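# Set up folding table and park utility cart

## Task

Get the folding table standing on its legs next to the wall, wholly inside the blue taped area without overlapping the tape; drive the utility cart into the yellow taped bay so that each of its four wheels sits inside the tape rather than on it; the coffee table must be upright at the finish; the robot must not tip over or be left leaning; anything that stays put only because the robot is holding it does not count.

## Robot and tools

Robot: a Hello Robot Stretch 4 with one arm. It has an omni-wheel base, a mast with a vertical lift, a telescoping arm that reaches straight forward, a wrist with yaw, pitch and roll joints, and a two-finger gripper. It stands about 1.6 m high, and the base rim lies within 0.23 m of the base origin. Cameras: head_camera, head_left_camera, head_right_camera (fisheye) and wrist_camera. A loose object may occasionally get a short push from outside.

Frames: the base frame sits on the floor below the base centre, x forward, y left, z up. hand_pose is reported in it (a point between the open fingertips; with all wrist joints at 0 its axes equal the base axes; the printed value can be slightly off). The odometry frame is the base frame as it was when the scene began.

Tools:
- execute_actions(actions, cameras): actions is a list holding one action or none (empty list = just report state and pictures). An action may contain "base", "joints" or both, plus optional "pace" and "contact_limits"; or it contains only "end_of_arm". Everything in one action starts at once and may finish at different moments. cameras lists names to return (omit, null or ["all"] = all; [] = none); the "pictures" line gives image order.
- base: exactly one key, each a relative move from where the base last measured itself, never a pose. translate_m: metres straight ahead, + forward, -2 to 2. strafe_m: metres sideways, + left, -2 to 2. rotate_rad: radians in place, + counter-clockwise seen from above, -3.2 to 3.2.
- joints: a single dict keyed by joint name, each value an absolute target. lift_m 0 to 1.2 m; arm_m 0 to 0.55 m extension; wrist_yaw_rad -1.134 to 4.276 (0 forward, + left, 3.14 stowed back, over 3.4 the arm may block it); wrist_pitch_rad -1.117 to 4.259 (0 level, 1.57 pointing down); wrist_roll_rad -1.117 to 4.259 (0 fingers level, + turns clockwise viewed from behind); gripper_m -0.038 to 0.141 m fingertip gap (negative means fingers squeeze each other). Done tolerances: ±0.004 for lift, arm, gripper; ±0.02 yaw and roll; ±0.05 pitch. Joint targets outside range are clipped and reported; other bad values or unknown keys reject the whole call.
- pace: "slow", "default", "fast", "max"; base speed 0.1/0.3/0.4/0.6 m/s and turning 1/2/3/4 rad/s. With lift above 0.2 these are lowered, down to 0.3 m/s and 1 rad/s at lift 1.2.
- contact_limits: {"arm_m": value} from 0 (gentlest) to 0.75 (firmest), default 0.5; sets how hard the arm may push before halting.
- end_of_arm: "enable_torque" re-powers wrist or gripper motors that shut off.
- Each action runs at most 15 s.
- wait(seconds): 0 to 10 s with no new command; returns the same as an empty action.
- zoom_image(camera, region [x0,y0,x1,y1] in pixels, top-left origin, max 504x504): a closer look at the latest full image.
- read_manual(section): only licence texts; no motion.
- finished_scene(scene): ends the current scene by its number, irreversibly, and reports success plus any next task. Replying without a tool call ends everything.

A good start: unfold the wrist with lift_m 0.4 and wrist_yaw_rad 0 in one action.

Results: base_status and joint_status tell how each motion ended. "done" (for the base, wheels turned the commanded amount even if slipping); "off_target" (resting short, may still push); "contact_stop_at_<key>" (hit something; that part goes slack, a lift may sag, a base may roll); "limit_stop_at_<name>", e.g. own_body (self-collision; move away) or tilt (leaning past 6 degrees; lift, arm and wheels go slack until it rights); "torque_fault" (a wrist or gripper motor overloaded and went limp; send enable_torque). After a stop the old target is dropped. A reported stop skips your later calls in that reply. on_its_own lists what you did not command; "held at" is the held target. Joints or base left out of an action may still be pushing toward earlier targets.
lidar_m: 12 distances in metres, sector 1 straight ahead, then counter-clockwise in 30-degree steps (4 left, 7 back, 10 right); "-" means nothing seen or closer than 0.25 m; sees from ~0.15 m up, misses glass, thin legs and much behind. wrist_depth_mm: 7x7 grid of median depths, 100 to 2000 mm, robot body included. base_odometry counts wheel rotation only; heading -3.142 to 3.142, + left. If turned_by_wheels and turned_by_imu disagree by over ~0.1 rad, the robot collided or slipped and heading is off by roughly their difference. base_tilt in degrees (forward, right positive) with a fixed bias up to ~1.5. motor_effort: percent of maximum, + toward higher joint values, peak in brackets; fixed per-motor bias and noise. For wheel_0, wheel_1, wheel_2, + turns the base right.

Gripping: command a gap smaller than the object; squeezing harder pulls it toward the wrist, opening pushes it out. Neither reading nor "done" proves a grasp; a firm squeeze at gripper_m 0 or above shows in gripper effort. Fingers stuck on a surface: raise the lift.

Avoid: driving or turning with over 1 kg held and arm_m above 0.2, especially fast; strong steady pushes or pulls, worse with the gripper high or a high contact limit; tilted-up and rolled wrist poses (self-collision); more than ~2 kg in a level gripper; dropping, slamming or hard impacts; knocking the coffee table over. Shorter robot motion time is better.

Each tool is called after "Emit:" as name(argument=value, ...), one argument or row to a line, values as JSON.

## Session

Emit:
execute_actions(
  actions=[],
)

Scene clock: 0.00 s.
base_odometry: x=+0.000 y=+0.000 heading=+0.000 (m, m, rad; odometry frame)
turned_by_wheels: +0.000 (rad since the last result)
turned_by_imu: +0.000 (rad since the last result)
base_tilt: forward=-0.4 right=+0.0 (deg)
lidar_m: 0.97 0.94 1.01 0.84 0.80 0.85 1.50 1.25 1.30 1.76 1.69 1.30
base_status: not commanded
joint_positions: lift_m=+0.134 arm_m=-0.002 wrist_yaw_rad=+3.099 wrist_pitch_rad=+0.012 wrist_roll_rad=-0.002 gripper_m=+0.057
joint_status: not commanded
motor_effort: lift_m=+20 arm_m=+0 wrist_yaw_rad=+0 wrist_pitch_rad=-6 wrist_roll_rad=+0 gripper_m=-1 wheel_0=+0 wheel_1=+0 wheel_2=+0 (%)
hand_pose: x=-0.1160 y=+0.0996 z=+0.3090 quat_wxyz=(+0.021, -0.006, -0.001, +1.000) (m; base frame)
wrist_depth_mm: 136 138 - - 1078 854 723 / - 138 - - 1098 842 715 / 107 138 297 1921 1060 854 715 / 119 140 - - 1078 854 732 / 1808 - - - 1078 866 732 / 1229 1205 200 1182 202 917 750 / 831 788 831 150 759 809 759
pictures: head_camera, head_left_camera, head_right_camera, wrist_camera
Images, in order (width x height): head_camera 420x560, head_left_camera 420x672, head_right_camera 420x672, wrist_camera 616x392.

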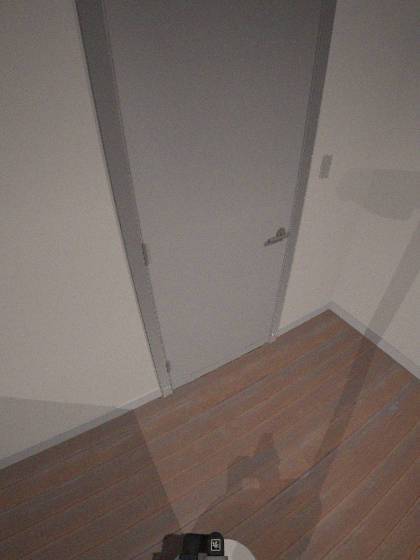

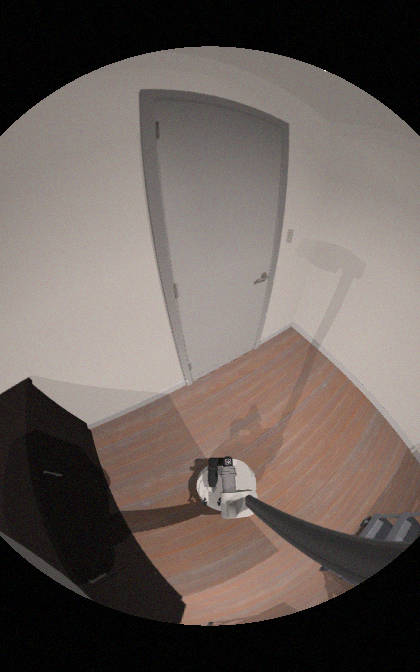

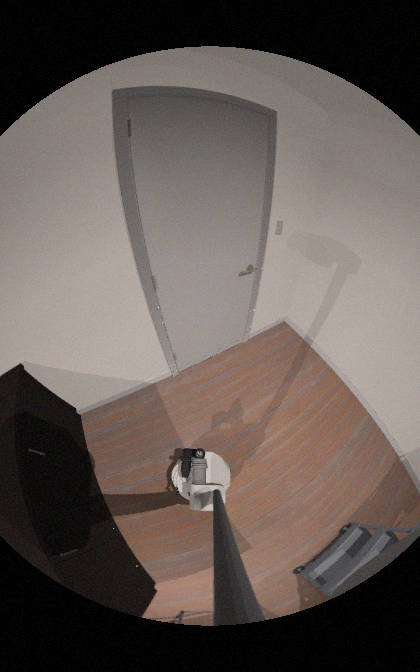

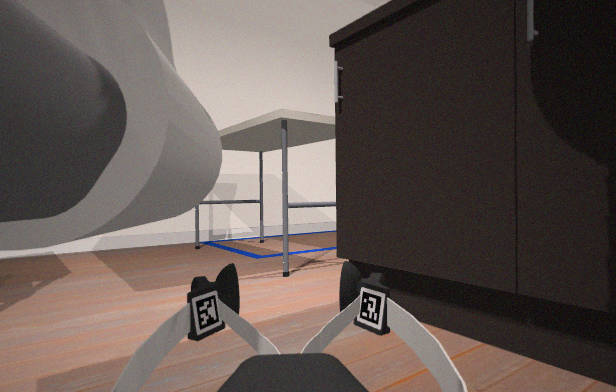

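Emit:
execute_actions(
  actions=[
    {"base":{"rotate_rad":-2.62}},
  ],
  cameras=["head_camera","head_left_camera"],
)

Emit:
execute_actions(
  actions=[
    {"base":{"translate_m":0.9}},
  ],
  cameras=["head_camera","head_left_camera"],
)

Scene clock: 2.73 s.
base_odometry: x=+0.000 y=+0.000 heading=-2.619 (m, m, rad; odometry frame)
turned_by_wheels: -2.619 (rad since the last result)
turned_by_imu: -2.587 (rad since the last result)
base_tilt: forward=-0.4 right=-0.1 (deg)
lidar_m: 1.27 1.29 1.74 1.68 1.29 0.98 0.93 0.98 0.86 0.81 0.84 1.19
base_status: done
joint_positions: lift_m=+0.134 arm_m=-0.002 wrist_yaw_rad=+3.099 wrist_pitch_rad=+0.012 wrist_roll_rad=-0.002 gripper_m=+0.057
joint_status: not commanded
motor_effort: lift_m=+20(20) arm_m=+0(0) wrist_yaw_rad=-1(1) wrist_pitch_rad=-7(6) wrist_roll_rad=-1(2) gripper_m=-2(2) wheel_0=+4(7) wheel_1=+2(10) wheel_2=+3(8) (%)
hand_pose: x=-0.1160 y=+0.0996 z=+0.3090 quat_wxyz=(+0.021, -0.006, -0.001, +1.000) (m; base frame)
wrist_depth_mm: 136 139 1060 1098 1098 1118 1138 / - 138 1078 1078 1098 1138 1160 / 107 138 298 1078 1098 1118 1138 / 119 139 1060 1060 1098 1160 1160 / 1025 1042 1078 1060 1118 1138 1182 / 1025 1060 201 1060 201 1118 1160 / 842 778 820 150 750 820 798
pictures: head_camera, head_left_camera
Images, in order (width x height): head_camera 420x560, head_left_camera 420x672.

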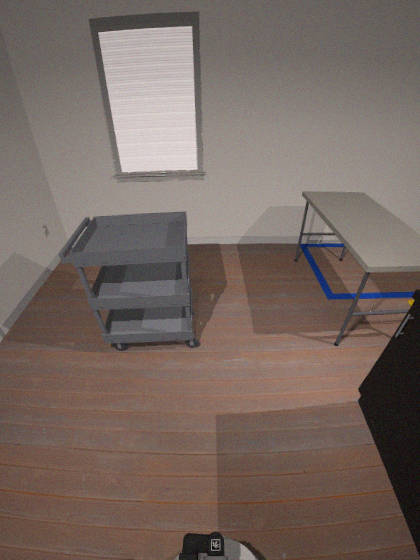

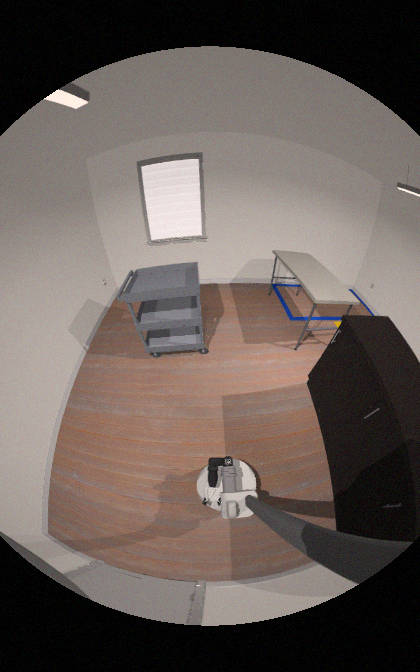

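Scene clock: 7.23 s.
base_odometry: x=-0.780 y=-0.449 heading=-2.619 (m, m, rad; odometry frame)
turned_by_wheels: +0.000 (rad since the last result)
turned_by_imu: -0.005 (rad since the last result)
base_tilt: forward=-0.3 right=+0.0 (deg)
lidar_m: 0.62 0.38 0.49 1.69 1.75 1.92 1.84 1.18 0.83 0.80 0.91 1.20
base_status: done
joint_positions: lift_m=+0.134 arm_m=-0.002 wrist_yaw_rad=+3.099 wrist_pitch_rad=+0.012 wrist_roll_rad=-0.002 gripper_m=+0.057
joint_status: not commanded
motor_effort: lift_m=+20(20) arm_m=+0(0) wrist_yaw_rad=-1(1) wrist_pitch_rad=-6(7) wrist_roll_rad=+0(1) gripper_m=-4(2) wheel_0=+3(8) wheel_1=+2(7) wheel_2=-2(12) (%)
hand_pose: x=-0.1160 y=+0.0996 z=+0.3090 quat_wxyz=(+0.021, -0.006, -0.001, +1.000) (m; base frame)
wrist_depth_mm: 137 139 1921 1983 - - - / - 138 1983 1983 - - - / 108 139 294 1983 - - - / 119 139 1921 1983 - - - / 1464 1863 1983 - - - 1983 / 1255 1255 200 1229 201 1182 1205 / 831 768 820 150 759 809 798
pictures: head_camera, head_left_camera
Images, in order (width x height): head_camera 420x560, head_left_camera 420x672.

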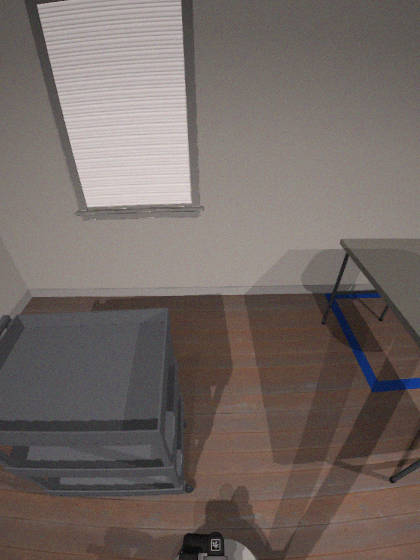

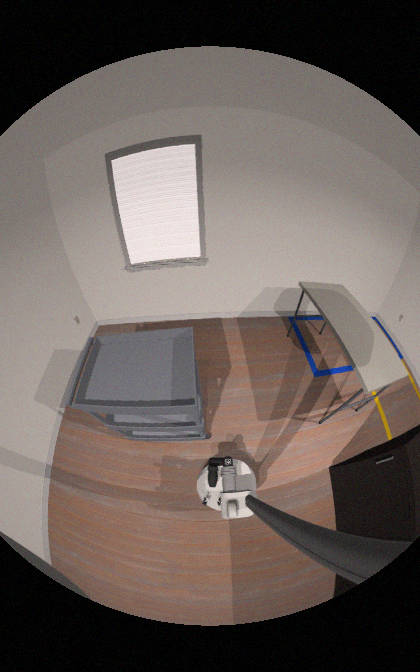

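Emit:
execute_actions(
  actions=[
    {"base":{"strafe_m":-0.35}},
  ],
  cameras=[],
)

Emit:
execute_actions(
  actions=[
    {"base":{"translate_m":0.45}},
  ],
  cameras=[],
)

Emit:
execute_actions(
  actions=[
    {"base":{"rotate_rad":-1.6}},
  ],
  cameras=["head_camera","head_left_camera"],
)

Emit:
execute_actions(
  actions=[
    {"base":{"translate_m":0.6},"pace":"slow"},
  ],
  cameras=["head_camera","head_left_camera"],
)

Scene clock: 10.00 s.
base_odometry: x=-0.954 y=-0.146 heading=-2.619 (m, m, rad; odometry frame)
turned_by_wheels: +0.000 (rad since the last result)
turned_by_imu: -0.002 (rad since the last result)
base_tilt: forward=-0.4 right=-0.1 (deg)
lidar_m: 1.87 0.71 0.61 2.03 2.09 1.90 1.84 0.70 0.47 0.46 0.61 0.73
base_status: done
joint_positions: lift_m=+0.134 arm_m=-0.002 wrist_yaw_rad=+3.099 wrist_pitch_rad=+0.012 wrist_roll_rad=-0.002 gripper_m=+0.057
joint_status: not commanded
motor_effort: lift_m=+20(20) arm_m=+0(0) wrist_yaw_rad=+0(1) wrist_pitch_rad=-5(3) wrist_roll_rad=+1(1) gripper_m=-2(2) wheel_0=+1(11) wheel_1=+1(8) wheel_2=+0(1) (%)
hand_pose: x=-0.1160 y=+0.0996 z=+0.3090 quat_wxyz=(+0.021, -0.006, -0.001, +1.000) (m; base frame)
wrist_depth_mm: 136 139 1921 - - - - / - 138 1921 - - - - / 108 139 296 - - - - / 119 139 1983 - - - - / 891 1756 1863 - - - - / 1060 1229 200 1205 200 1182 1182 / 842 778 831 150 759 820 809
pictures: none
No camera images: the call's "cameras" was empty. Leave "cameras" out to get every camera's image.

Scene clock: 12.97 s.
base_odometry: x=-1.344 y=-0.370 heading=-2.619 (m, m, rad; odometry frame)
turned_by_wheels: +0.000 (rad since the last result)
turned_by_imu: -0.002 (rad since the last result)
base_tilt: forward=-0.5 right=+0.0 (deg)
lidar_m: 1.40 1.46 0.52 0.47 2.13 2.39 1.96 0.68 0.69 0.49 0.52 0.72
base_status: done
joint_positions: lift_m=+0.134 arm_m=-0.002 wrist_yaw_rad=+3.099 wrist_pitch_rad=+0.012 wrist_roll_rad=-0.002 gripper_m=+0.057
joint_status: not commanded
motor_effort: lift_m=+20(20) arm_m=+0(0) wrist_yaw_rad=+0(1) wrist_pitch_rad=-5(6) wrist_roll_rad=+0(2) gripper_m=-1(3) wheel_0=+3(8) wheel_1=+1(6) wheel_2=+0(11) (%)
hand_pose: x=-0.1160 y=+0.0996 z=+0.3090 quat_wxyz=(+0.021, -0.006, -0.001, +1.000) (m; base frame)
wrist_depth_mm: 136 139 - - - - - / - 138 - - - - - / 107 139 296 - - - - / 119 139 - - - - - / 878 1863 - - - - - / 1025 1255 200 1205 200 1205 1160 / 831 768 831 150 768 820 798
pictures: none
No camera images: the call's "cameras" was empty. Leave "cameras" out to get every camera's image.

Scene clock: 15.03 s.
base_odometry: x=-1.344 y=-0.370 heading=+2.065 (m, m, rad; odometry frame)
turned_by_wheels: -1.600 (rad since the last result)
turned_by_imu: -1.580 (rad since the last result)
base_tilt: forward=-0.5 right=+0.0 (deg)
lidar_m: 0.48 0.52 0.69 1.41 1.43 0.50 0.47 2.13 2.43 2.20 0.69 0.69
base_status: done
joint_positions: lift_m=+0.134 arm_m=-0.002 wrist_yaw_rad=+3.099 wrist_pitch_rad=+0.012 wrist_roll_rad=-0.002 gripper_m=+0.057
joint_status: not commanded
motor_effort: lift_m=+20(20) arm_m=+0(0) wrist_yaw_rad=-1(1) wrist_pitch_rad=-4(5) wrist_roll_rad=-1(0) gripper_m=+0(2) wheel_0=+4(8) wheel_1=+1(10) wheel_2=+1(10) (%)
hand_pose: x=-0.1160 y=+0.0996 z=+0.3090 quat_wxyz=(+0.021, -0.006, -0.001, +1.000) (m; base frame)
wrist_depth_mm: 136 139 904 917 - - 1576 / - 139 1138 1138 - - 1661 / 108 139 294 647 691 - 1618 / 119 139 - - - - 1661 / 1863 - 1205 1229 1661 - 1618 / 1281 1160 200 627 200 1182 1205 / 842 723 668 150 676 809 809
pictures: head_camera, head_left_camera
Images, in order (width x height): head_camera 420x560, head_left_camera 420x672.

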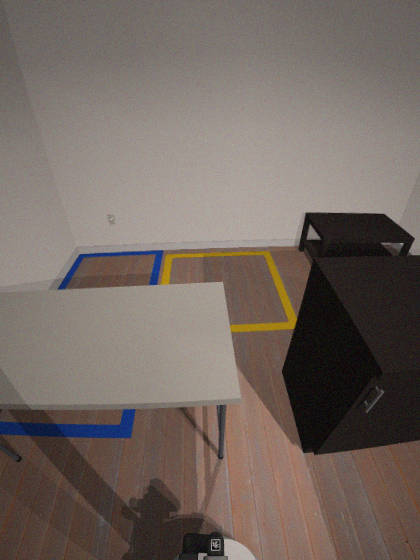

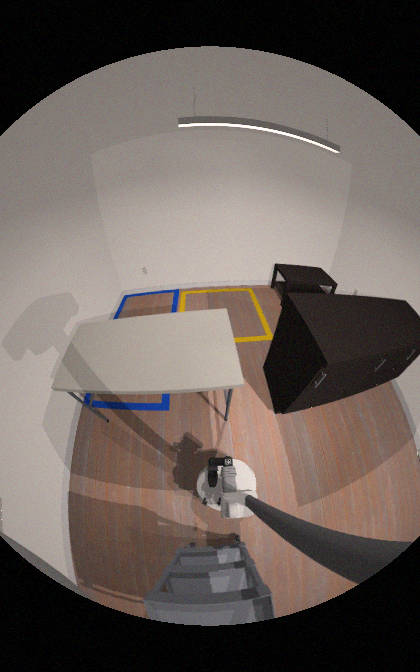

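Scene clock: 22.30 s.
base_odometry: x=-1.629 y=+0.157 heading=+2.065 (m, m, rad; odometry frame)
turned_by_wheels: +0.000 (rad since the last result)
turned_by_imu: -0.005 (rad since the last result)
base_tilt: forward=-0.6 right=+0.1 (deg)
lidar_m: 0.25 0.25 0.25 0.30 1.49 1.17 1.07 2.77 2.43 0.46 0.48 0.25
base_status: done
joint_positions: lift_m=+0.134 arm_m=-0.002 wrist_yaw_rad=+3.099 wrist_pitch_rad=+0.012 wrist_roll_rad=-0.002 gripper_m=+0.057
joint_status: not commanded
motor_effort: lift_m=+20(20) arm_m=+0(0) wrist_yaw_rad=+0(0) wrist_pitch_rad=-4(6) wrist_roll_rad=+0(1) gripper_m=-3(2) wheel_0=+4(6) wheel_1=+3(6) wheel_2=-8(10) (%)
hand_pose: x=-0.1160 y=+0.0996 z=+0.3090 quat_wxyz=(+0.021, -0.006, -0.001, +1.000) (m; base frame)
wrist_depth_mm: 136 139 - - - - 1618 / - 139 1366 1366 - - 1618 / 108 138 294 - - - 1661 / 119 140 - - - - 1661 / 1808 - 1756 1229 - - 1618 / 1255 1255 200 1205 201 1182 1205 / 820 768 820 150 759 809 820
pictures: head_camera, head_left_camera
Images, in order (width x height): head_camera 420x560, head_left_camera 420x672.

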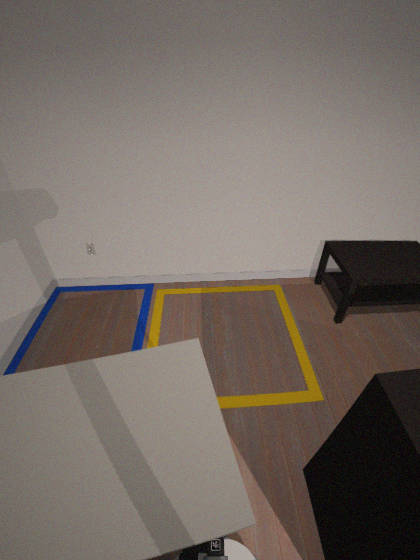

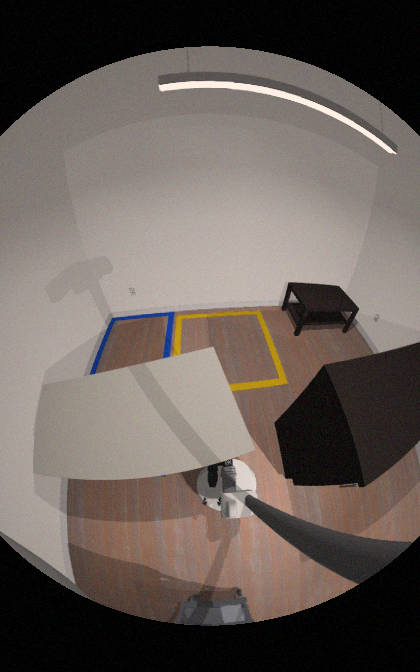

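Emit:
execute_actions(
  actions=[
    {"base":{"translate_m":0.3},"pace":"slow"},
  ],
  cameras=["head_left_camera"],
)

Emit:
execute_actions(
  actions=[
    {"base":{"rotate_rad":0.6},"pace":"slow"},
  ],
  cameras=["head_left_camera"],
)

Emit:
execute_actions(
  actions=[
    {"base":{"translate_m":0.3},"pace":"slow"},
  ],
  cameras=["head_right_camera"],
)

Scene clock: 26.80 s.
base_odometry: x=-1.771 y=+0.421 heading=+2.065 (m, m, rad; odometry frame)
turned_by_wheels: +0.000 (rad since the last result)
turned_by_imu: -0.003 (rad since the last result)
base_tilt: forward=-0.4 right=+0.0 (deg)
lidar_m: 0.25 0.25 0.25 0.25 0.56 1.95 1.36 3.05 0.47 0.44 0.47 1.54
base_status: done
joint_positions: lift_m=+0.134 arm_m=-0.002 wrist_yaw_rad=+3.099 wrist_pitch_rad=+0.012 wrist_roll_rad=-0.002 gripper_m=+0.057
joint_status: not commanded
motor_effort: lift_m=+20(20) arm_m=+0(1) wrist_yaw_rad=-1(1) wrist_pitch_rad=-4(6) wrist_roll_rad=-1(0) gripper_m=-5(2) wheel_0=+5(6) wheel_1=+5(7) wheel_2=-8(12) (%)
hand_pose: x=-0.1160 y=+0.0996 z=+0.3090 quat_wxyz=(+0.021, -0.006, -0.001, +1.000) (m; base frame)
wrist_depth_mm: 136 139 - - - - 1661 / - 139 1708 - - - 1618 / 108 139 296 - - - 1708 / 119 140 - - - - 1708 / 1808 - - 1756 - - 1661 / 1281 1229 200 1205 200 1182 1160 / 831 768 820 150 768 809 798
pictures: head_left_camera
Images, in order (width x height): head_left_camera 420x672.

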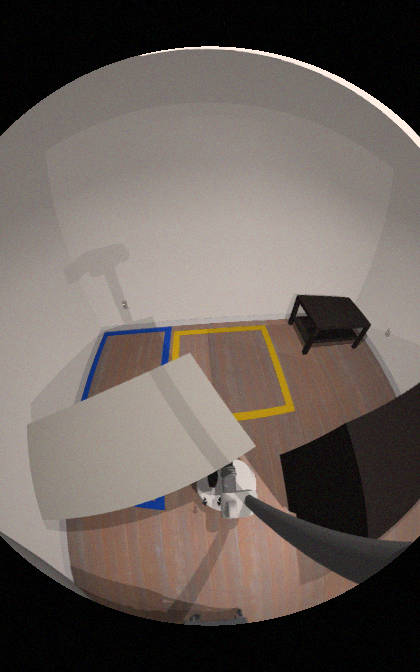

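Scene clock: 28.63 s.
base_odometry: x=-1.771 y=+0.421 heading=+2.664 (m, m, rad; odometry frame)
turned_by_wheels: +0.599 (rad since the last result)
turned_by_imu: +0.591 (rad since the last result)
base_tilt: forward=-0.4 right=+0.0 (deg)
lidar_m: 0.25 0.25 0.25 0.79 1.44 1.37 3.11 0.47 0.45 0.47 0.25 0.25
base_status: done
joint_positions: lift_m=+0.134 arm_m=-0.002 wrist_yaw_rad=+3.099 wrist_pitch_rad=+0.012 wrist_roll_rad=-0.002 gripper_m=+0.057
joint_status: not commanded
motor_effort: lift_m=+20(20) arm_m=+0(0) wrist_yaw_rad=-1(1) wrist_pitch_rad=-5(5) wrist_roll_rad=+3(0) gripper_m=-2(5) wheel_0=-4(7) wheel_1=-2(7) wheel_2=-6(8) (%)
hand_pose: x=-0.1160 y=+0.0996 z=+0.3090 quat_wxyz=(+0.021, -0.006, -0.001, +1.000) (m; base frame)
wrist_depth_mm: 136 139 - - - - - / - 138 - - - 1397 - / 107 139 296 - - - - / 119 139 - - - - - / 535 1808 - - - 1661 1499 / 564 1025 200 1229 202 1160 1182 / 559 768 831 150 759 809 809
pictures: head_left_camera
Images, in order (width x height): head_left_camera 420x672.

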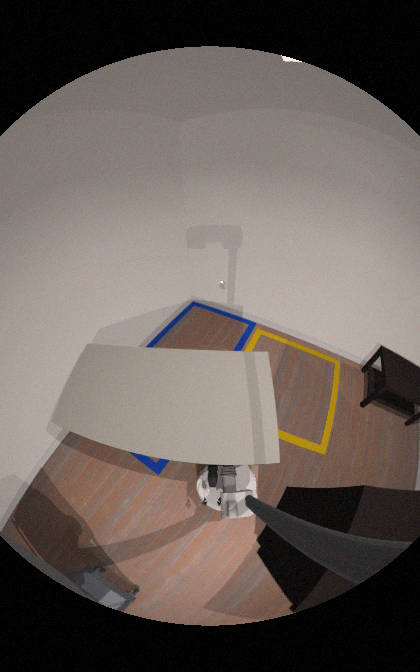

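Scene clock: 32.90 s.
base_odometry: x=-2.037 y=+0.559 heading=+2.664 (m, m, rad; odometry frame)
turned_by_wheels: +0.000 (rad since the last result)
turned_by_imu: -0.003 (rad since the last result)
base_tilt: forward=-0.3 right=+0.1 (deg)
lidar_m: 0.25 0.25 0.25 0.25 1.91 1.64 0.83 0.62 0.62 0.26 0.25 0.25
base_status: done
joint_positions: lift_m=+0.134 arm_m=-0.002 wrist_yaw_rad=+3.099 wrist_pitch_rad=+0.012 wrist_roll_rad=-0.002 gripper_m=+0.057
joint_status: not commanded
motor_effort: lift_m=+20(20) arm_m=+0(0) wrist_yaw_rad=+0(0) wrist_pitch_rad=-5(5) wrist_roll_rad=+1(1) gripper_m=-3(4) wheel_0=+5(8) wheel_1=+3(5) wheel_2=-8(11) (%)
hand_pose: x=-0.1160 y=+0.0996 z=+0.3090 quat_wxyz=(+0.021, -0.006, -0.001, +1.000) (m; base frame)
wrist_depth_mm: 136 139 - - - - - / - 139 - - - 1756 - / 108 139 296 - - - - / 119 139 - - - - - / 676 891 - - 1983 1618 - / 707 854 200 1205 201 1182 1205 / 707 778 820 150 750 809 809
pictures: head_right_camera
Images, in order (width x height): head_right_camera 420x672.

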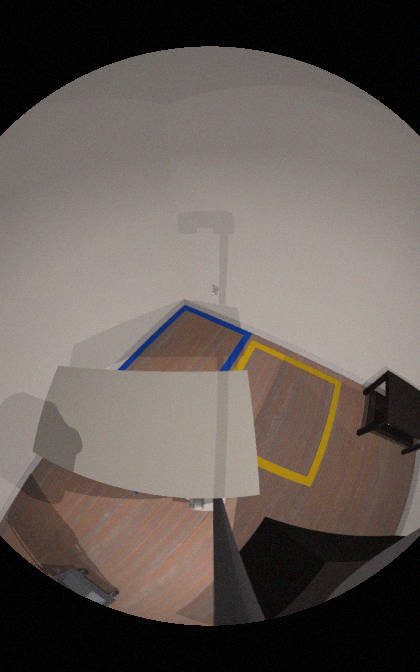

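Slid inside the leg, moving the table usefully; the mast will now push.

Emit:
execute_actions(
  actions=[
    {"base":{"translate_m":0.4},"pace":"slow"},
  ],
  cameras=["head_right_camera"],
)

Emit:
execute_actions(
  actions=[
    {"base":{"translate_m":0.3},"pace":"slow"},
  ],
  cameras=["head_right_camera"],
)

Scene clock: 38.33 s.
base_odometry: x=-2.392 y=+0.743 heading=+2.664 (m, m, rad; odometry frame)
turned_by_wheels: +0.000 (rad since the last result)
turned_by_imu: -0.004 (rad since the last result)
base_tilt: forward=-0.5 right=-0.1 (deg)
lidar_m: 0.25 0.25 0.25 0.25 0.25 1.98 1.15 0.90 1.87 0.25 0.25 0.25
base_status: done
joint_positions: lift_m=+0.134 arm_m=-0.002 wrist_yaw_rad=+3.099 wrist_pitch_rad=+0.012 wrist_roll_rad=-0.002 gripper_m=+0.057
joint_status: not commanded
motor_effort: lift_m=+20(20) arm_m=+0(0) wrist_yaw_rad=+0(0) wrist_pitch_rad=-3(7) wrist_roll_rad=+1(0) gripper_m=-1(2) wheel_0=+4(6) wheel_1=+5(5) wheel_2=-8(13) (%)
hand_pose: x=-0.1160 y=+0.0996 z=+0.3090 quat_wxyz=(+0.021, -0.006, -0.001, +1.000) (m; base frame)
wrist_depth_mm: 136 139 - - - - - / - 138 - - - - - / 107 138 294 - - - - / 119 139 - - - - - / 891 1138 - - - 1921 - / 917 1060 200 1229 200 1205 1160 / 831 778 820 150 759 788 798
pictures: head_right_camera
Images, in order (width x height): head_right_camera 420x672.

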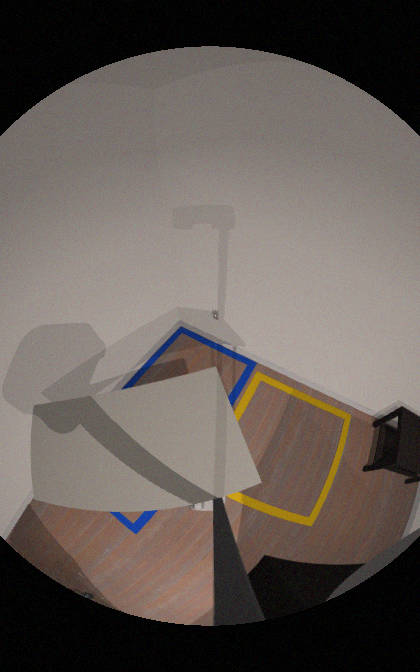

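Scene clock: 42.60 s.
base_odometry: x=-2.658 y=+0.880 heading=+2.664 (m, m, rad; odometry frame)
turned_by_wheels: +0.000 (rad since the last result)
turned_by_imu: -0.003 (rad since the last result)
base_tilt: forward=-0.4 right=-0.1 (deg)
lidar_m: 0.25 0.25 0.25 0.25 0.25 0.25 1.36 1.17 1.59 0.25 0.25 0.25
base_status: done
joint_positions: lift_m=+0.134 arm_m=-0.002 wrist_yaw_rad=+3.099 wrist_pitch_rad=+0.012 wrist_roll_rad=-0.002 gripper_m=+0.057
joint_status: not commanded
motor_effort: lift_m=+20(20) arm_m=+0(0) wrist_yaw_rad=-1(1) wrist_pitch_rad=-4(4) wrist_roll_rad=+1(0) gripper_m=-3(4) wheel_0=+7(8) wheel_1=+3(6) wheel_2=-8(14) (%)
hand_pose: x=-0.1160 y=+0.0996 z=+0.3090 quat_wxyz=(+0.021, -0.006, -0.001, +1.000) (m; base frame)
wrist_depth_mm: 136 139 - - - - - / - 139 - - - - - / 108 138 297 - - - - / 119 140 - - - - - / 1182 1308 1756 - - - - / 1182 1229 200 1205 200 1182 1205 / 842 768 820 150 759 809 798
pictures: head_right_camera
Images, in order (width x height): head_right_camera 420x672.

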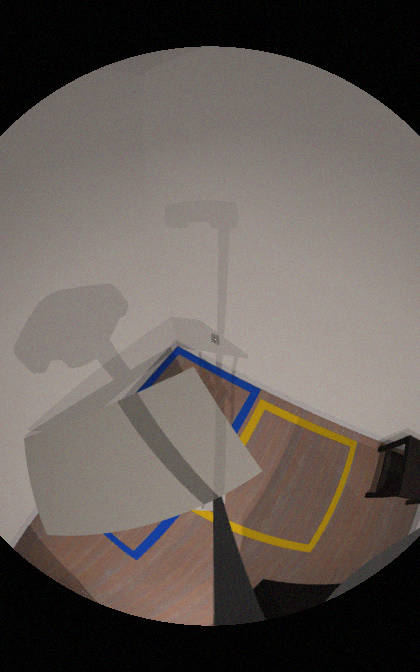

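Emit:
execute_actions(
  actions=[
    {"base":{"rotate_rad":0.95},"pace":"slow"},
  ],
  cameras=[],
)

Emit:
execute_actions(
  actions=[
    {"base":{"translate_m":0.17},"pace":"slow"},
  ],
  cameras=["head_right_camera"],
)

Emit:
execute_actions(
  actions=[
    {"base":{"strafe_m":0.08},"pace":"slow"},
  ],
  cameras=[],
)

Emit:
execute_actions(
  actions=[
    {"base":{"translate_m":-0.9}},
  ],
  cameras=["head_right_camera","head_camera"],
)

Scene clock: 45.97 s.
base_odometry: x=-2.658 y=+0.880 heading=-2.670 (m, m, rad; odometry frame)
turned_by_wheels: +0.949 (rad since the last result)
turned_by_imu: +0.935 (rad since the last result)
base_tilt: forward=-0.4 right=-0.1 (deg)
lidar_m: 0.25 0.25 0.25 2.26 1.50 1.19 1.74 1.46 0.25 0.25 0.25 0.25
base_status: done
joint_positions: lift_m=+0.134 arm_m=-0.002 wrist_yaw_rad=+3.099 wrist_pitch_rad=+0.012 wrist_roll_rad=-0.002 gripper_m=+0.057
joint_status: not commanded
motor_effort: lift_m=+20(20) arm_m=+0(0) wrist_yaw_rad=+0(0) wrist_pitch_rad=-4(7) wrist_roll_rad=+1(0) gripper_m=-2(2) wheel_0=-3(6) wheel_1=-3(6) wheel_2=-7(11) (%)
hand_pose: x=-0.1160 y=+0.0996 z=+0.3090 quat_wxyz=(+0.021, -0.006, -0.001, +1.000) (m; base frame)
wrist_depth_mm: 136 139 - - - 1255 - / - 139 - - 1464 1255 1281 / 108 139 296 - 1537 1229 1281 / 119 139 - - 1464 1229 1308 / 1576 1808 - - 1499 1229 1281 / 1255 1205 200 1205 201 1205 1205 / 831 778 820 150 759 809 809
pictures: none
No camera images: the call's "cameras" was empty. Leave "cameras" out to get every camera's image.

Scene clock: 48.93 s.
base_odometry: x=-2.809 y=+0.803 heading=-2.670 (m, m, rad; odometry frame)
turned_by_wheels: +0.000 (rad since the last result)
turned_by_imu: -0.002 (rad since the last result)
base_tilt: forward=-0.5 right=-0.1 (deg)
lidar_m: 0.25 0.25 0.25 0.25 2.31 1.32 1.76 1.44 0.26 0.25 0.25 0.25
base_status: done
joint_positions: lift_m=+0.134 arm_m=-0.002 wrist_yaw_rad=+3.099 wrist_pitch_rad=+0.012 wrist_roll_rad=-0.002 gripper_m=+0.057
joint_status: not commanded
motor_effort: lift_m=+20(20) arm_m=+0(0) wrist_yaw_rad=+0(1) wrist_pitch_rad=-7(6) wrist_roll_rad=-1(3) gripper_m=-2(3) wheel_0=+4(7) wheel_1=+3(5) wheel_2=-8(12) (%)
hand_pose: x=-0.1160 y=+0.0996 z=+0.3090 quat_wxyz=(+0.021, -0.006, -0.001, +1.000) (m; base frame)
wrist_depth_mm: 136 139 - - - - - / - 139 - - 1499 1430 - / 108 139 296 - 1499 1397 - / 119 140 - - 1537 1397 - / 1708 1863 - - 1499 1397 1983 / 1255 1229 200 1205 201 1205 1160 / 842 768 831 150 759 798 809
pictures: head_right_camera
Images, in order (width x height): head_right_camera 420x672.

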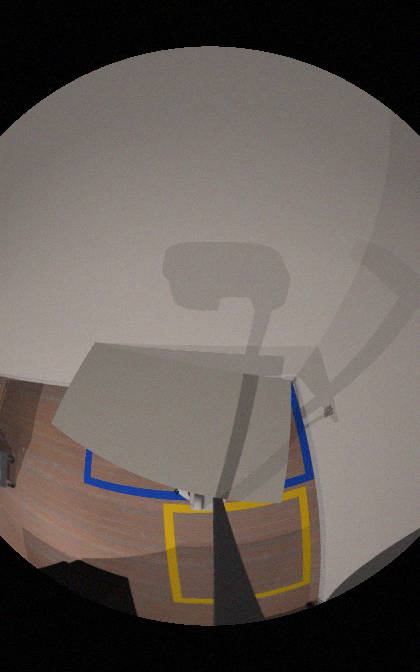

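Scene clock: 50.87 s.
base_odometry: x=-2.773 y=+0.732 heading=-2.670 (m, m, rad; odometry frame)
turned_by_wheels: +0.000 (rad since the last result)
turned_by_imu: -0.001 (rad since the last result)
base_tilt: forward=-0.5 right=-0.1 (deg)
lidar_m: 0.25 0.25 0.25 0.25 2.21 1.30 1.91 1.56 0.26 0.25 0.25 0.25
base_status: done
joint_positions: lift_m=+0.134 arm_m=-0.002 wrist_yaw_rad=+3.099 wrist_pitch_rad=+0.012 wrist_roll_rad=-0.002 gripper_m=+0.057
joint_status: not commanded
motor_effort: lift_m=+20(20) arm_m=+0(0) wrist_yaw_rad=-1(1) wrist_pitch_rad=-4(6) wrist_roll_rad=+0(1) gripper_m=-2(2) wheel_0=-5(8) wheel_1=+2(8) wheel_2=+0(6) (%)
hand_pose: x=-0.1160 y=+0.0996 z=+0.3090 quat_wxyz=(+0.021, -0.006, -0.001, +1.000) (m; base frame)
wrist_depth_mm: 136 139 - - - - - / - 139 - - 1366 1430 - / 107 138 296 - 1366 1397 - / 119 140 - - 1366 1397 - / 1708 1863 - - 1430 1430 - / 1255 1229 200 1205 202 1205 1182 / 842 768 831 150 768 809 809
pictures: none
No camera images: the call's "cameras" was empty. Leave "cameras" out to get every camera's image.

Scene clock: 55.33 s.
base_odometry: x=-1.971 y=+1.140 heading=-2.670 (m, m, rad; odometry frame)
turned_by_wheels: +0.000 (rad since the last result)
turned_by_imu: +0.001 (rad since the last result)
base_tilt: forward=-0.4 right=-0.1 (deg)
lidar_m: 0.84 0.96 2.22 2.10 0.59 0.73 1.80 0.94 1.12 1.05 1.08 0.86
base_status: done
joint_positions: lift_m=+0.134 arm_m=-0.002 wrist_yaw_rad=+3.099 wrist_pitch_rad=+0.012 wrist_roll_rad=-0.002 gripper_m=+0.057
joint_status: not commanded
motor_effort: lift_m=+20(20) arm_m=+0(0) wrist_yaw_rad=+0(0) wrist_pitch_rad=-5(5) wrist_roll_rad=-1(1) gripper_m=-3(3) wheel_0=-2(8) wheel_1=-1(6) wheel_2=+1(11) (%)
hand_pose: x=-0.1160 y=+0.0996 z=+0.3090 quat_wxyz=(+0.021, -0.006, -0.001, +1.000) (m; base frame)
wrist_depth_mm: 136 139 - - 1138 732 559 / - 139 - - 1205 741 559 / 108 139 296 - 1182 741 554 / 119 139 - - 1205 750 559 / 891 - - - 1182 750 559 / 1118 1255 200 1229 200 750 559 / 820 778 820 150 759 723 569
pictures: head_camera, head_right_camera
Images, in order (width x height): head_camera 420x560, head_right_camera 420x672.

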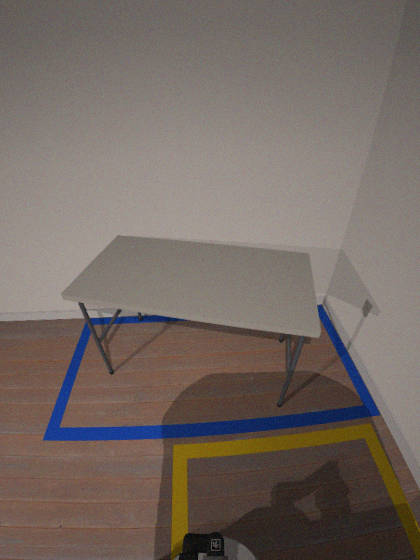

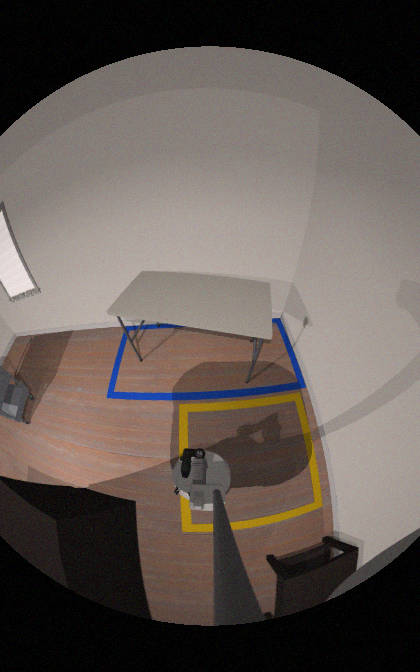

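Emit:
execute_actions(
  actions=[
    {"base":{"translate_m":0.45},"joints":{"lift_m":0.33,"wrist_yaw_rad":0,"gripper_m":0}},
  ],
  cameras=[],
)

Emit:
execute_actions(
  actions=[
    {"base":{"strafe_m":0.3},"joints":{"arm_m":0.5,"wrist_yaw_rad":1.57}},
  ],
)

Scene clock: 58.60 s.
base_odometry: x=-2.372 y=+0.936 heading=-2.670 (m, m, rad; odometry frame)
turned_by_wheels: +0.000 (rad since the last result)
turned_by_imu: -0.003 (rad since the last result)
base_tilt: forward=-0.3 right=+0.0 (deg)
lidar_m: 0.40 0.49 0.78 2.13 1.09 0.92 1.81 1.34 1.08 1.02 0.50 0.41
base_status: done
joint_positions: lift_m=+0.330 arm_m=-0.002 wrist_yaw_rad=+0.000 wrist_pitch_rad=+0.012 wrist_roll_rad=-0.002 gripper_m=+0.000
joint_status: all done
motor_effort: lift_m=+23(27) arm_m=+0(0) wrist_yaw_rad=-2(9) wrist_pitch_rad=-6(4) wrist_roll_rad=+1(0) gripper_m=-5(5) wheel_0=+3(8) wheel_1=+1(6) wheel_2=-2(12) (%)
hand_pose: x=+0.4570 y=-0.0873 z=+0.5045 quat_wxyz=(+1.000, -0.001, +0.006, +0.000) (m; base frame)
wrist_depth_mm: 315 315 317 317 320 322 327 / 473 473 480 484 488 488 504 / 917 960 960 1008 1042 1060 1078 / 931 946 960 1008 1025 1078 1098 / 917 946 976 1008 1025 1060 1078 / 904 946 193 196 1042 1078 1118 / 946 946 960 1008 1025 1078 1060
pictures: none
No camera images: the call's "cameras" was empty. Leave "cameras" out to get every camera's image.

Scene clock: 61.13 s.
base_odometry: x=-2.236 y=+0.669 heading=-2.670 (m, m, rad; odometry frame)
turned_by_wheels: +0.000 (rad since the last result)
turned_by_imu: +0.000 (rad since the last result)
base_tilt: forward=-0.4 right=-0.1 (deg)
lidar_m: 0.47 0.55 1.59 1.83 1.09 0.79 0.90 1.51 1.43 1.32 0.57 0.48
base_status: done
joint_positions: lift_m=+0.330 arm_m=+0.499 wrist_yaw_rad=+1.570 wrist_pitch_rad=+0.012 wrist_roll_rad=-0.002 gripper_m=+0.000
joint_status: all done
motor_effort: lift_m=+23(23) arm_m=+8(10) wrist_yaw_rad=+0(7) wrist_pitch_rad=-3(6) wrist_roll_rad=+0(1) gripper_m=-6(4) wheel_0=-2(11) wheel_1=+0(11) wheel_2=+0(1) (%)
hand_pose: x=+0.7571 y=+0.2884 z=+0.5046 quat_wxyz=(+0.707, -0.005, +0.004, +0.707) (m; base frame)
wrist_depth_mm: - 314 319 320 324 325 521 / - - - - 1229 759 554 / - - - - 1255 759 559 / - - - - 1229 759 554 / - - - - 1281 759 559 / 1708 1708 193 197 1060 768 559 / 1281 317 1182 1281 1060 715 564
pictures: head_camera, head_left_camera, head_right_camera, wrist_camera
Images, in order (width x height): head_camera 420x560, head_left_camera 420x672, head_right_camera 420x672, wrist_camera 616x392.

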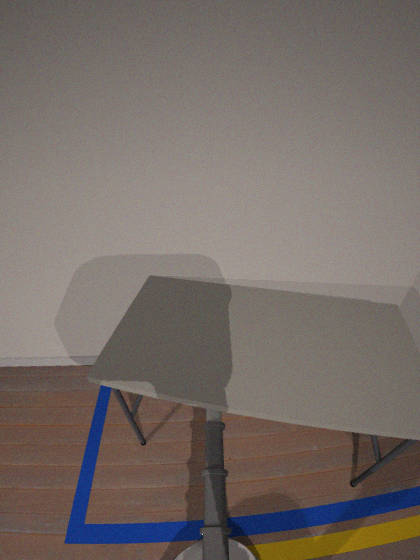

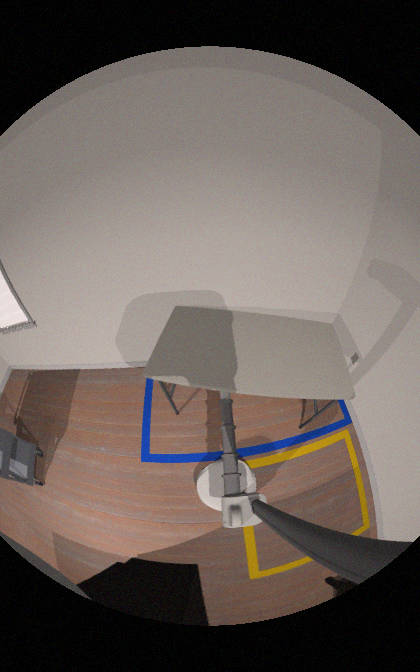

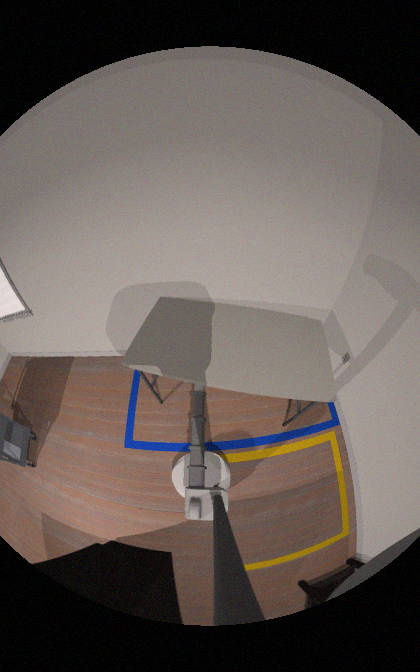

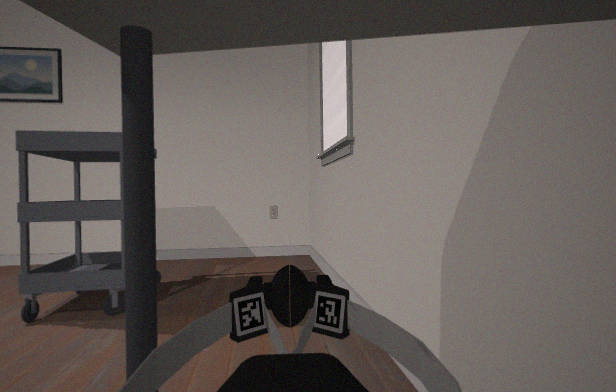

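Emit:
execute_actions(
  actions=[
    {"base":{"strafe_m":0.25}},
  ],
  cameras=[],
)

Emit:
execute_actions(
  actions=[
    {"base":{"translate_m":-0.31},"pace":"slow"},
  ],
  cameras=[],
)

Emit:
execute_actions(
  actions=[
    {"joints":{"wrist_yaw_rad":0}},
  ],
  cameras=[],
)

Emit:
execute_actions(
  actions=[
    {"joints":{"arm_m":0,"gripper_m":0.1}},
  ],
)

Scene clock: 63.53 s.
base_odometry: x=-2.122 y=+0.446 heading=-2.671 (m, m, rad; odometry frame)
turned_by_wheels: +0.000 (rad since the last result)
turned_by_imu: +0.000 (rad since the last result)
base_tilt: forward=-0.3 right=-0.1 (deg)
lidar_m: 0.52 0.58 1.57 1.58 1.61 0.78 0.74 1.65 1.69 1.57 0.62 0.53
base_status: done
joint_positions: lift_m=+0.330 arm_m=+0.499 wrist_yaw_rad=+1.570 wrist_pitch_rad=+0.012 wrist_roll_rad=-0.002 gripper_m=+0.000
joint_status: not commanded
motor_effort: lift_m=+22(22) arm_m=+8(8) wrist_yaw_rad=+0(1) wrist_pitch_rad=-5(4) wrist_roll_rad=+1(3) gripper_m=-4(6) wheel_0=-1(11) wheel_1=+1(9) wheel_2=+0(0) (%)
hand_pose: x=+0.7571 y=+0.2884 z=+0.5046 quat_wxyz=(+0.707, -0.005, +0.004, +0.707) (m; base frame)
wrist_depth_mm: - - - - 1205 723 530 / - - - - 1182 723 535 / 1708 - - - 1205 723 525 / - - - - 1205 732 535 / - - - - 1205 732 539 / 1499 1708 193 197 1025 723 535 / 1255 1182 1182 1281 1042 699 535
pictures: none
No camera images: the call's "cameras" was empty. Leave "cameras" out to get every camera's image.

Scene clock: 67.90 s.
base_odometry: x=-1.846 y=+0.586 heading=-2.671 (m, m, rad; odometry frame)
turned_by_wheels: -0.001 (rad since the last result)
turned_by_imu: -0.002 (rad since the last result)
base_tilt: forward=-0.4 right=+0.1 (deg)
lidar_m: 0.64 0.71 1.99 1.54 0.64 0.46 0.42 1.52 1.43 1.58 0.91 0.66
base_status: done
joint_positions: lift_m=+0.330 arm_m=+0.499 wrist_yaw_rad=+1.565 wrist_pitch_rad=+0.012 wrist_roll_rad=-0.002 gripper_m=+0.000
joint_status: not commanded
on_its_own: wrist_yaw_rad is at rest, and its effort (+14) is outside its rest range (-13 to +13)
motor_effort: lift_m=+22(22) arm_m=+5(8) wrist_yaw_rad=+14(18) wrist_pitch_rad=-6(8) wrist_roll_rad=+0(0) gripper_m=-5(5) wheel_0=-7(10) wheel_1=-5(8) wheel_2=+3(9) (%)
hand_pose: x=+0.7590 y=+0.2880 z=+0.5045 quat_wxyz=(+0.709, -0.005, +0.004, +0.705) (m; base frame)
wrist_depth_mm: - - - - 1983 1205 917 / - - - - 1983 1255 904 / - 1808 - - - 1229 904 / - - - - - 1229 904 / - - - - - 1229 917 / - 1576 193 204 1708 1255 931 / - 1138 1205 699 1098 1138 917
pictures: none
No camera images: the call's "cameras" was empty. Leave "cameras" out to get every camera's image.

Scene clock: 69.37 s.
base_odometry: x=-1.846 y=+0.586 heading=-2.671 (m, m, rad; odometry frame)
turned_by_wheels: +0.001 (rad since the last result)
turned_by_imu: +0.000 (rad since the last result)
base_tilt: forward=-0.5 right=-0.1 (deg)
lidar_m: 0.64 0.69 2.00 1.54 0.66 0.46 0.42 1.51 1.41 1.59 0.91 0.65
base_status: not commanded
joint_positions: lift_m=+0.330 arm_m=+0.499 wrist_yaw_rad=+0.000 wrist_pitch_rad=+0.012 wrist_roll_rad=-0.002 gripper_m=+0.000
joint_status: all done
motor_effort: lift_m=+23(23) arm_m=+5(5) wrist_yaw_rad=-2(10) wrist_pitch_rad=-7(6) wrist_roll_rad=-1(1) gripper_m=-3(5) wheel_0=-2(7) wheel_1=-1(5) wheel_2=+3(3) (%)
hand_pose: x=+0.9585 y=-0.0873 z=+0.5046 quat_wxyz=(+1.000, -0.001, +0.006, +0.000) (m; base frame)
wrist_depth_mm: 319 320 320 324 325 327 330 / 732 466 484 492 496 504 508 / 723 750 759 778 809 831 842 / 732 741 750 788 798 831 842 / 715 741 759 788 809 831 854 / 723 732 193 197 809 842 866 / 732 462 759 778 809 854 854
pictures: none
No camera images: the call's "cameras" was empty. Leave "cameras" out to get every camera's image.

Scene clock: 71.90 s.
base_odometry: x=-1.846 y=+0.586 heading=-2.671 (m, m, rad; odometry frame)
turned_by_wheels: +0.000 (rad since the last result)
turned_by_imu: -0.001 (rad since the last result)
base_tilt: forward=-0.4 right=+0.0 (deg)
lidar_m: 0.62 0.70 1.99 1.55 0.67 0.46 0.43 1.52 1.42 1.59 0.89 0.66
base_status: not commanded
joint_positions: lift_m=+0.330 arm_m=+0.001 wrist_yaw_rad=+0.000 wrist_pitch_rad=+0.012 wrist_roll_rad=-0.002 gripper_m=+0.100
joint_status: all done
motor_effort: lift_m=+23(22) arm_m=-8(9) wrist_yaw_rad=-1(2) wrist_pitch_rad=-6(5) wrist_roll_rad=-1(0) gripper_m=-1(3) wheel_0=-1(1) wheel_1=-1(1) wheel_2=+3(3) (%)
hand_pose: x=+0.4609 y=-0.0874 z=+0.5046 quat_wxyz=(+1.000, -0.001, +0.006, +0.000) (m; base frame)
wrist_depth_mm: 1160 1205 1229 1229 1308 1336 1366 / 1138 452 480 480 488 492 496 / 1182 1205 976 1008 1025 1042 1430 / 1205 1205 1229 1281 1308 1336 1397 / 1205 1205 1255 1281 1336 1366 1397 / 1205 455 960 1281 206 1366 1397 / 1160 455 1182 146 1229 1160 1205
pictures: head_camera, head_left_camera, head_right_camera, wrist_camera
Images, in order (width x height): head_camera 420x560, head_left_camera 420x672, head_right_camera 420x672, wrist_camera 616x392.

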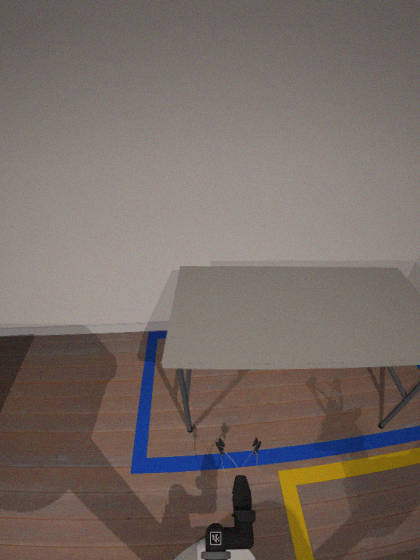

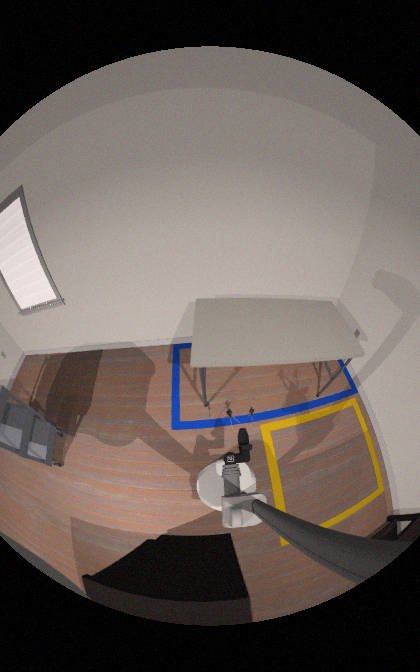

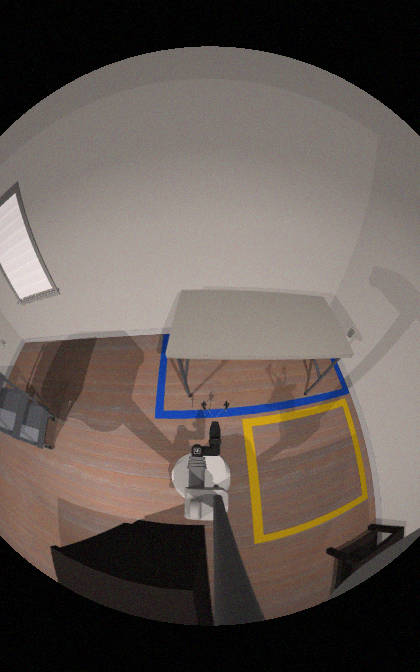

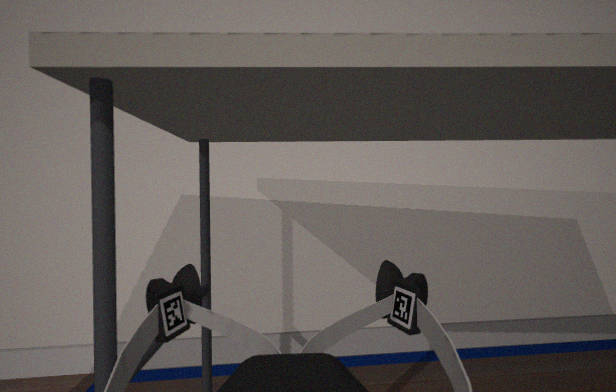

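Emit:
execute_actions(
  actions=[
    {"base":{"strafe_m":-0.93},"joints":{"wrist_yaw_rad":3.1}},
  ],
  cameras=["head_camera"],
)

Emit:
execute_actions(
  actions=[
    {"base":{"translate_m":0.58},"pace":"slow"},
  ],
  cameras=[],
)

Emit:
execute_actions(
  actions=[
    {"base":{"translate_m":-0.58}},
  ],
  cameras=["head_camera"],
)

Emit:
execute_actions(
  actions=[
    {"base":{"strafe_m":2}},
  ],
  cameras=["head_left_camera"],
)

Scene clock: 76.60 s.
base_odometry: x=-2.268 y=+1.415 heading=-2.670 (m, m, rad; odometry frame)
turned_by_wheels: +0.000 (rad since the last result)
turned_by_imu: -0.005 (rad since the last result)
base_tilt: forward=-0.5 right=-0.1 (deg)
lidar_m: 0.61 0.65 0.91 2.49 1.00 1.23 0.93 0.96 0.70 0.64 0.68 0.90
base_status: done
joint_positions: lift_m=+0.330 arm_m=+0.001 wrist_yaw_rad=+3.100 wrist_pitch_rad=+0.012 wrist_roll_rad=-0.002 gripper_m=+0.100
joint_status: all done
motor_effort: lift_m=+23(23) arm_m=-8(8) wrist_yaw_rad=+0(6) wrist_pitch_rad=-4(6) wrist_roll_rad=+0(0) gripper_m=+1(1) wheel_0=+2(11) wheel_1=+1(10) wheel_2=+0(2) (%)
hand_pose: x=-0.1122 y=+0.0994 z=+0.5046 quat_wxyz=(+0.021, -0.006, -0.001, +1.000) (m; base frame)
wrist_depth_mm: 140 143 - - - - - / - 142 - - - - 1042 / 107 142 291 - - 1397 1025 / 119 143 - - - 1336 1025 / 991 1255 - - - 1397 1008 / 1366 1281 1576 1863 206 1336 1008 / 1118 1078 1042 146 1229 1182 991
pictures: head_camera
Images, in order (width x height): head_camera 420x560.

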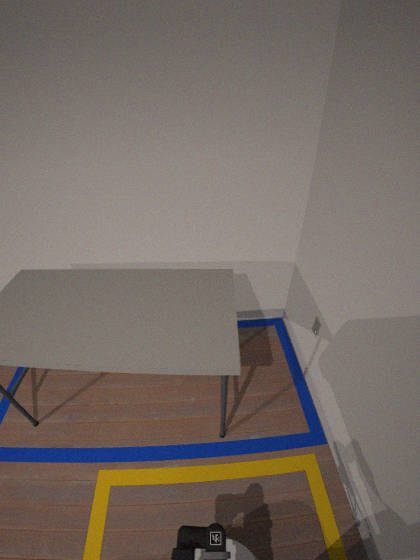

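Scene clock: 83.67 s.
base_odometry: x=-2.785 y=+1.152 heading=-2.670 (m, m, rad; odometry frame)
turned_by_wheels: +0.000 (rad since the last result)
turned_by_imu: -0.005 (rad since the last result)
base_tilt: forward=-0.3 right=+0.1 (deg)
lidar_m: 0.25 0.25 0.25 0.53 1.46 1.35 1.51 0.98 0.68 0.62 0.63 0.25
base_status: done
joint_positions: lift_m=+0.330 arm_m=+0.001 wrist_yaw_rad=+3.100 wrist_pitch_rad=+0.012 wrist_roll_rad=-0.002 gripper_m=+0.100
joint_status: not commanded
motor_effort: lift_m=+22(22) arm_m=-8(8) wrist_yaw_rad=+0(0) wrist_pitch_rad=-5(4) wrist_roll_rad=+1(1) gripper_m=+1(1) wheel_0=+5(6) wheel_1=+3(5) wheel_2=-6(10) (%)
hand_pose: x=-0.1122 y=+0.0994 z=+0.5046 quat_wxyz=(+0.021, -0.006, -0.001, +1.000) (m; base frame)
wrist_depth_mm: 140 143 - - - - - / - 142 - - - - - / 107 142 291 - - 1430 1255 / 119 143 - - - 1397 1308 / 1205 - - - - 1430 1229 / 1397 1576 1537 1863 206 1397 1255 / 1205 1182 1255 146 1229 1160 1255
pictures: none
No camera images: the call's "cameras" was empty. Leave "cameras" out to get every camera's image.

Scene clock: 87.10 s.
base_odometry: x=-2.268 y=+1.415 heading=-2.671 (m, m, rad; odometry frame)
turned_by_wheels: +0.000 (rad since the last result)
turned_by_imu: +0.000 (rad since the last result)
base_tilt: forward=-0.3 right=+0.0 (deg)
lidar_m: 0.71 0.75 1.00 2.48 1.00 1.23 0.94 0.97 0.71 0.65 0.67 0.91
base_status: done
joint_positions: lift_m=+0.330 arm_m=+0.001 wrist_yaw_rad=+3.100 wrist_pitch_rad=+0.012 wrist_roll_rad=-0.002 gripper_m=+0.100
joint_status: not commanded
motor_effort: lift_m=+23(23) arm_m=-8(8) wrist_yaw_rad=+0(0) wrist_pitch_rad=-6(4) wrist_roll_rad=+2(0) gripper_m=-1(2) wheel_0=-3(7) wheel_1=-1(7) wheel_2=+0(12) (%)
hand_pose: x=-0.1123 y=+0.0994 z=+0.5046 quat_wxyz=(+0.021, -0.006, -0.001, +1.000) (m; base frame)
wrist_depth_mm: 140 143 - - - - - / - 143 - - - - 1025 / 107 142 291 - - 1366 1008 / 119 143 - - - 1366 1008 / 976 1255 - - 1983 1366 1008 / 1366 1281 1618 1808 205 1397 1025 / 1118 1078 1042 146 1229 1160 1008
pictures: head_camera
Images, in order (width x height): head_camera 420x560.

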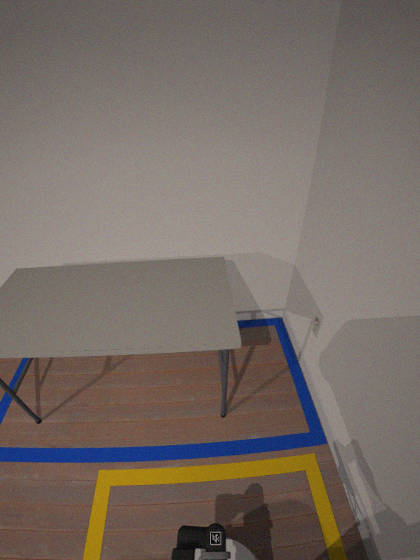

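Scene clock: 95.10 s.
base_odometry: x=-1.361 y=-0.367 heading=-2.671 (m, m, rad; odometry frame)
turned_by_wheels: +0.000 (rad since the last result)
turned_by_imu: +0.007 (rad since the last result)
base_tilt: forward=-0.4 right=-0.1 (deg)
lidar_m: 1.42 1.44 0.51 0.47 2.11 2.42 2.31 0.70 0.68 2.68 1.11 1.28
base_status: done
joint_positions: lift_m=+0.330 arm_m=+0.001 wrist_yaw_rad=+3.100 wrist_pitch_rad=+0.012 wrist_roll_rad=-0.002 gripper_m=+0.100
joint_status: not commanded
motor_effort: lift_m=+22(23) arm_m=-8(8) wrist_yaw_rad=+0(0) wrist_pitch_rad=-6(6) wrist_roll_rad=+2(1) gripper_m=-1(0) wheel_0=-2(11) wheel_1=+0(10) wheel_2=+0(0) (%)
hand_pose: x=-0.1123 y=+0.0994 z=+0.5046 quat_wxyz=(+0.021, -0.006, -0.001, +1.000) (m; base frame)
wrist_depth_mm: 140 143 - - - - - / - 143 - - - - - / 107 142 290 - - - - / 119 143 - - - - - / 946 1921 - - - - - / 1042 1499 1537 1863 206 1808 1863 / 1138 1182 1229 145 1229 1160 1255
pictures: head_left_camera
Images, in order (width x height): head_left_camera 420x672.

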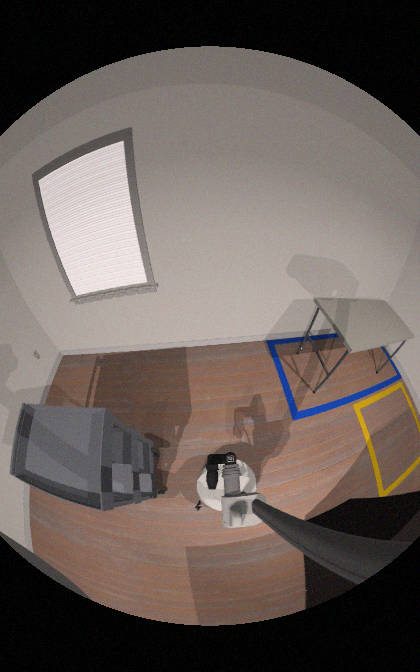

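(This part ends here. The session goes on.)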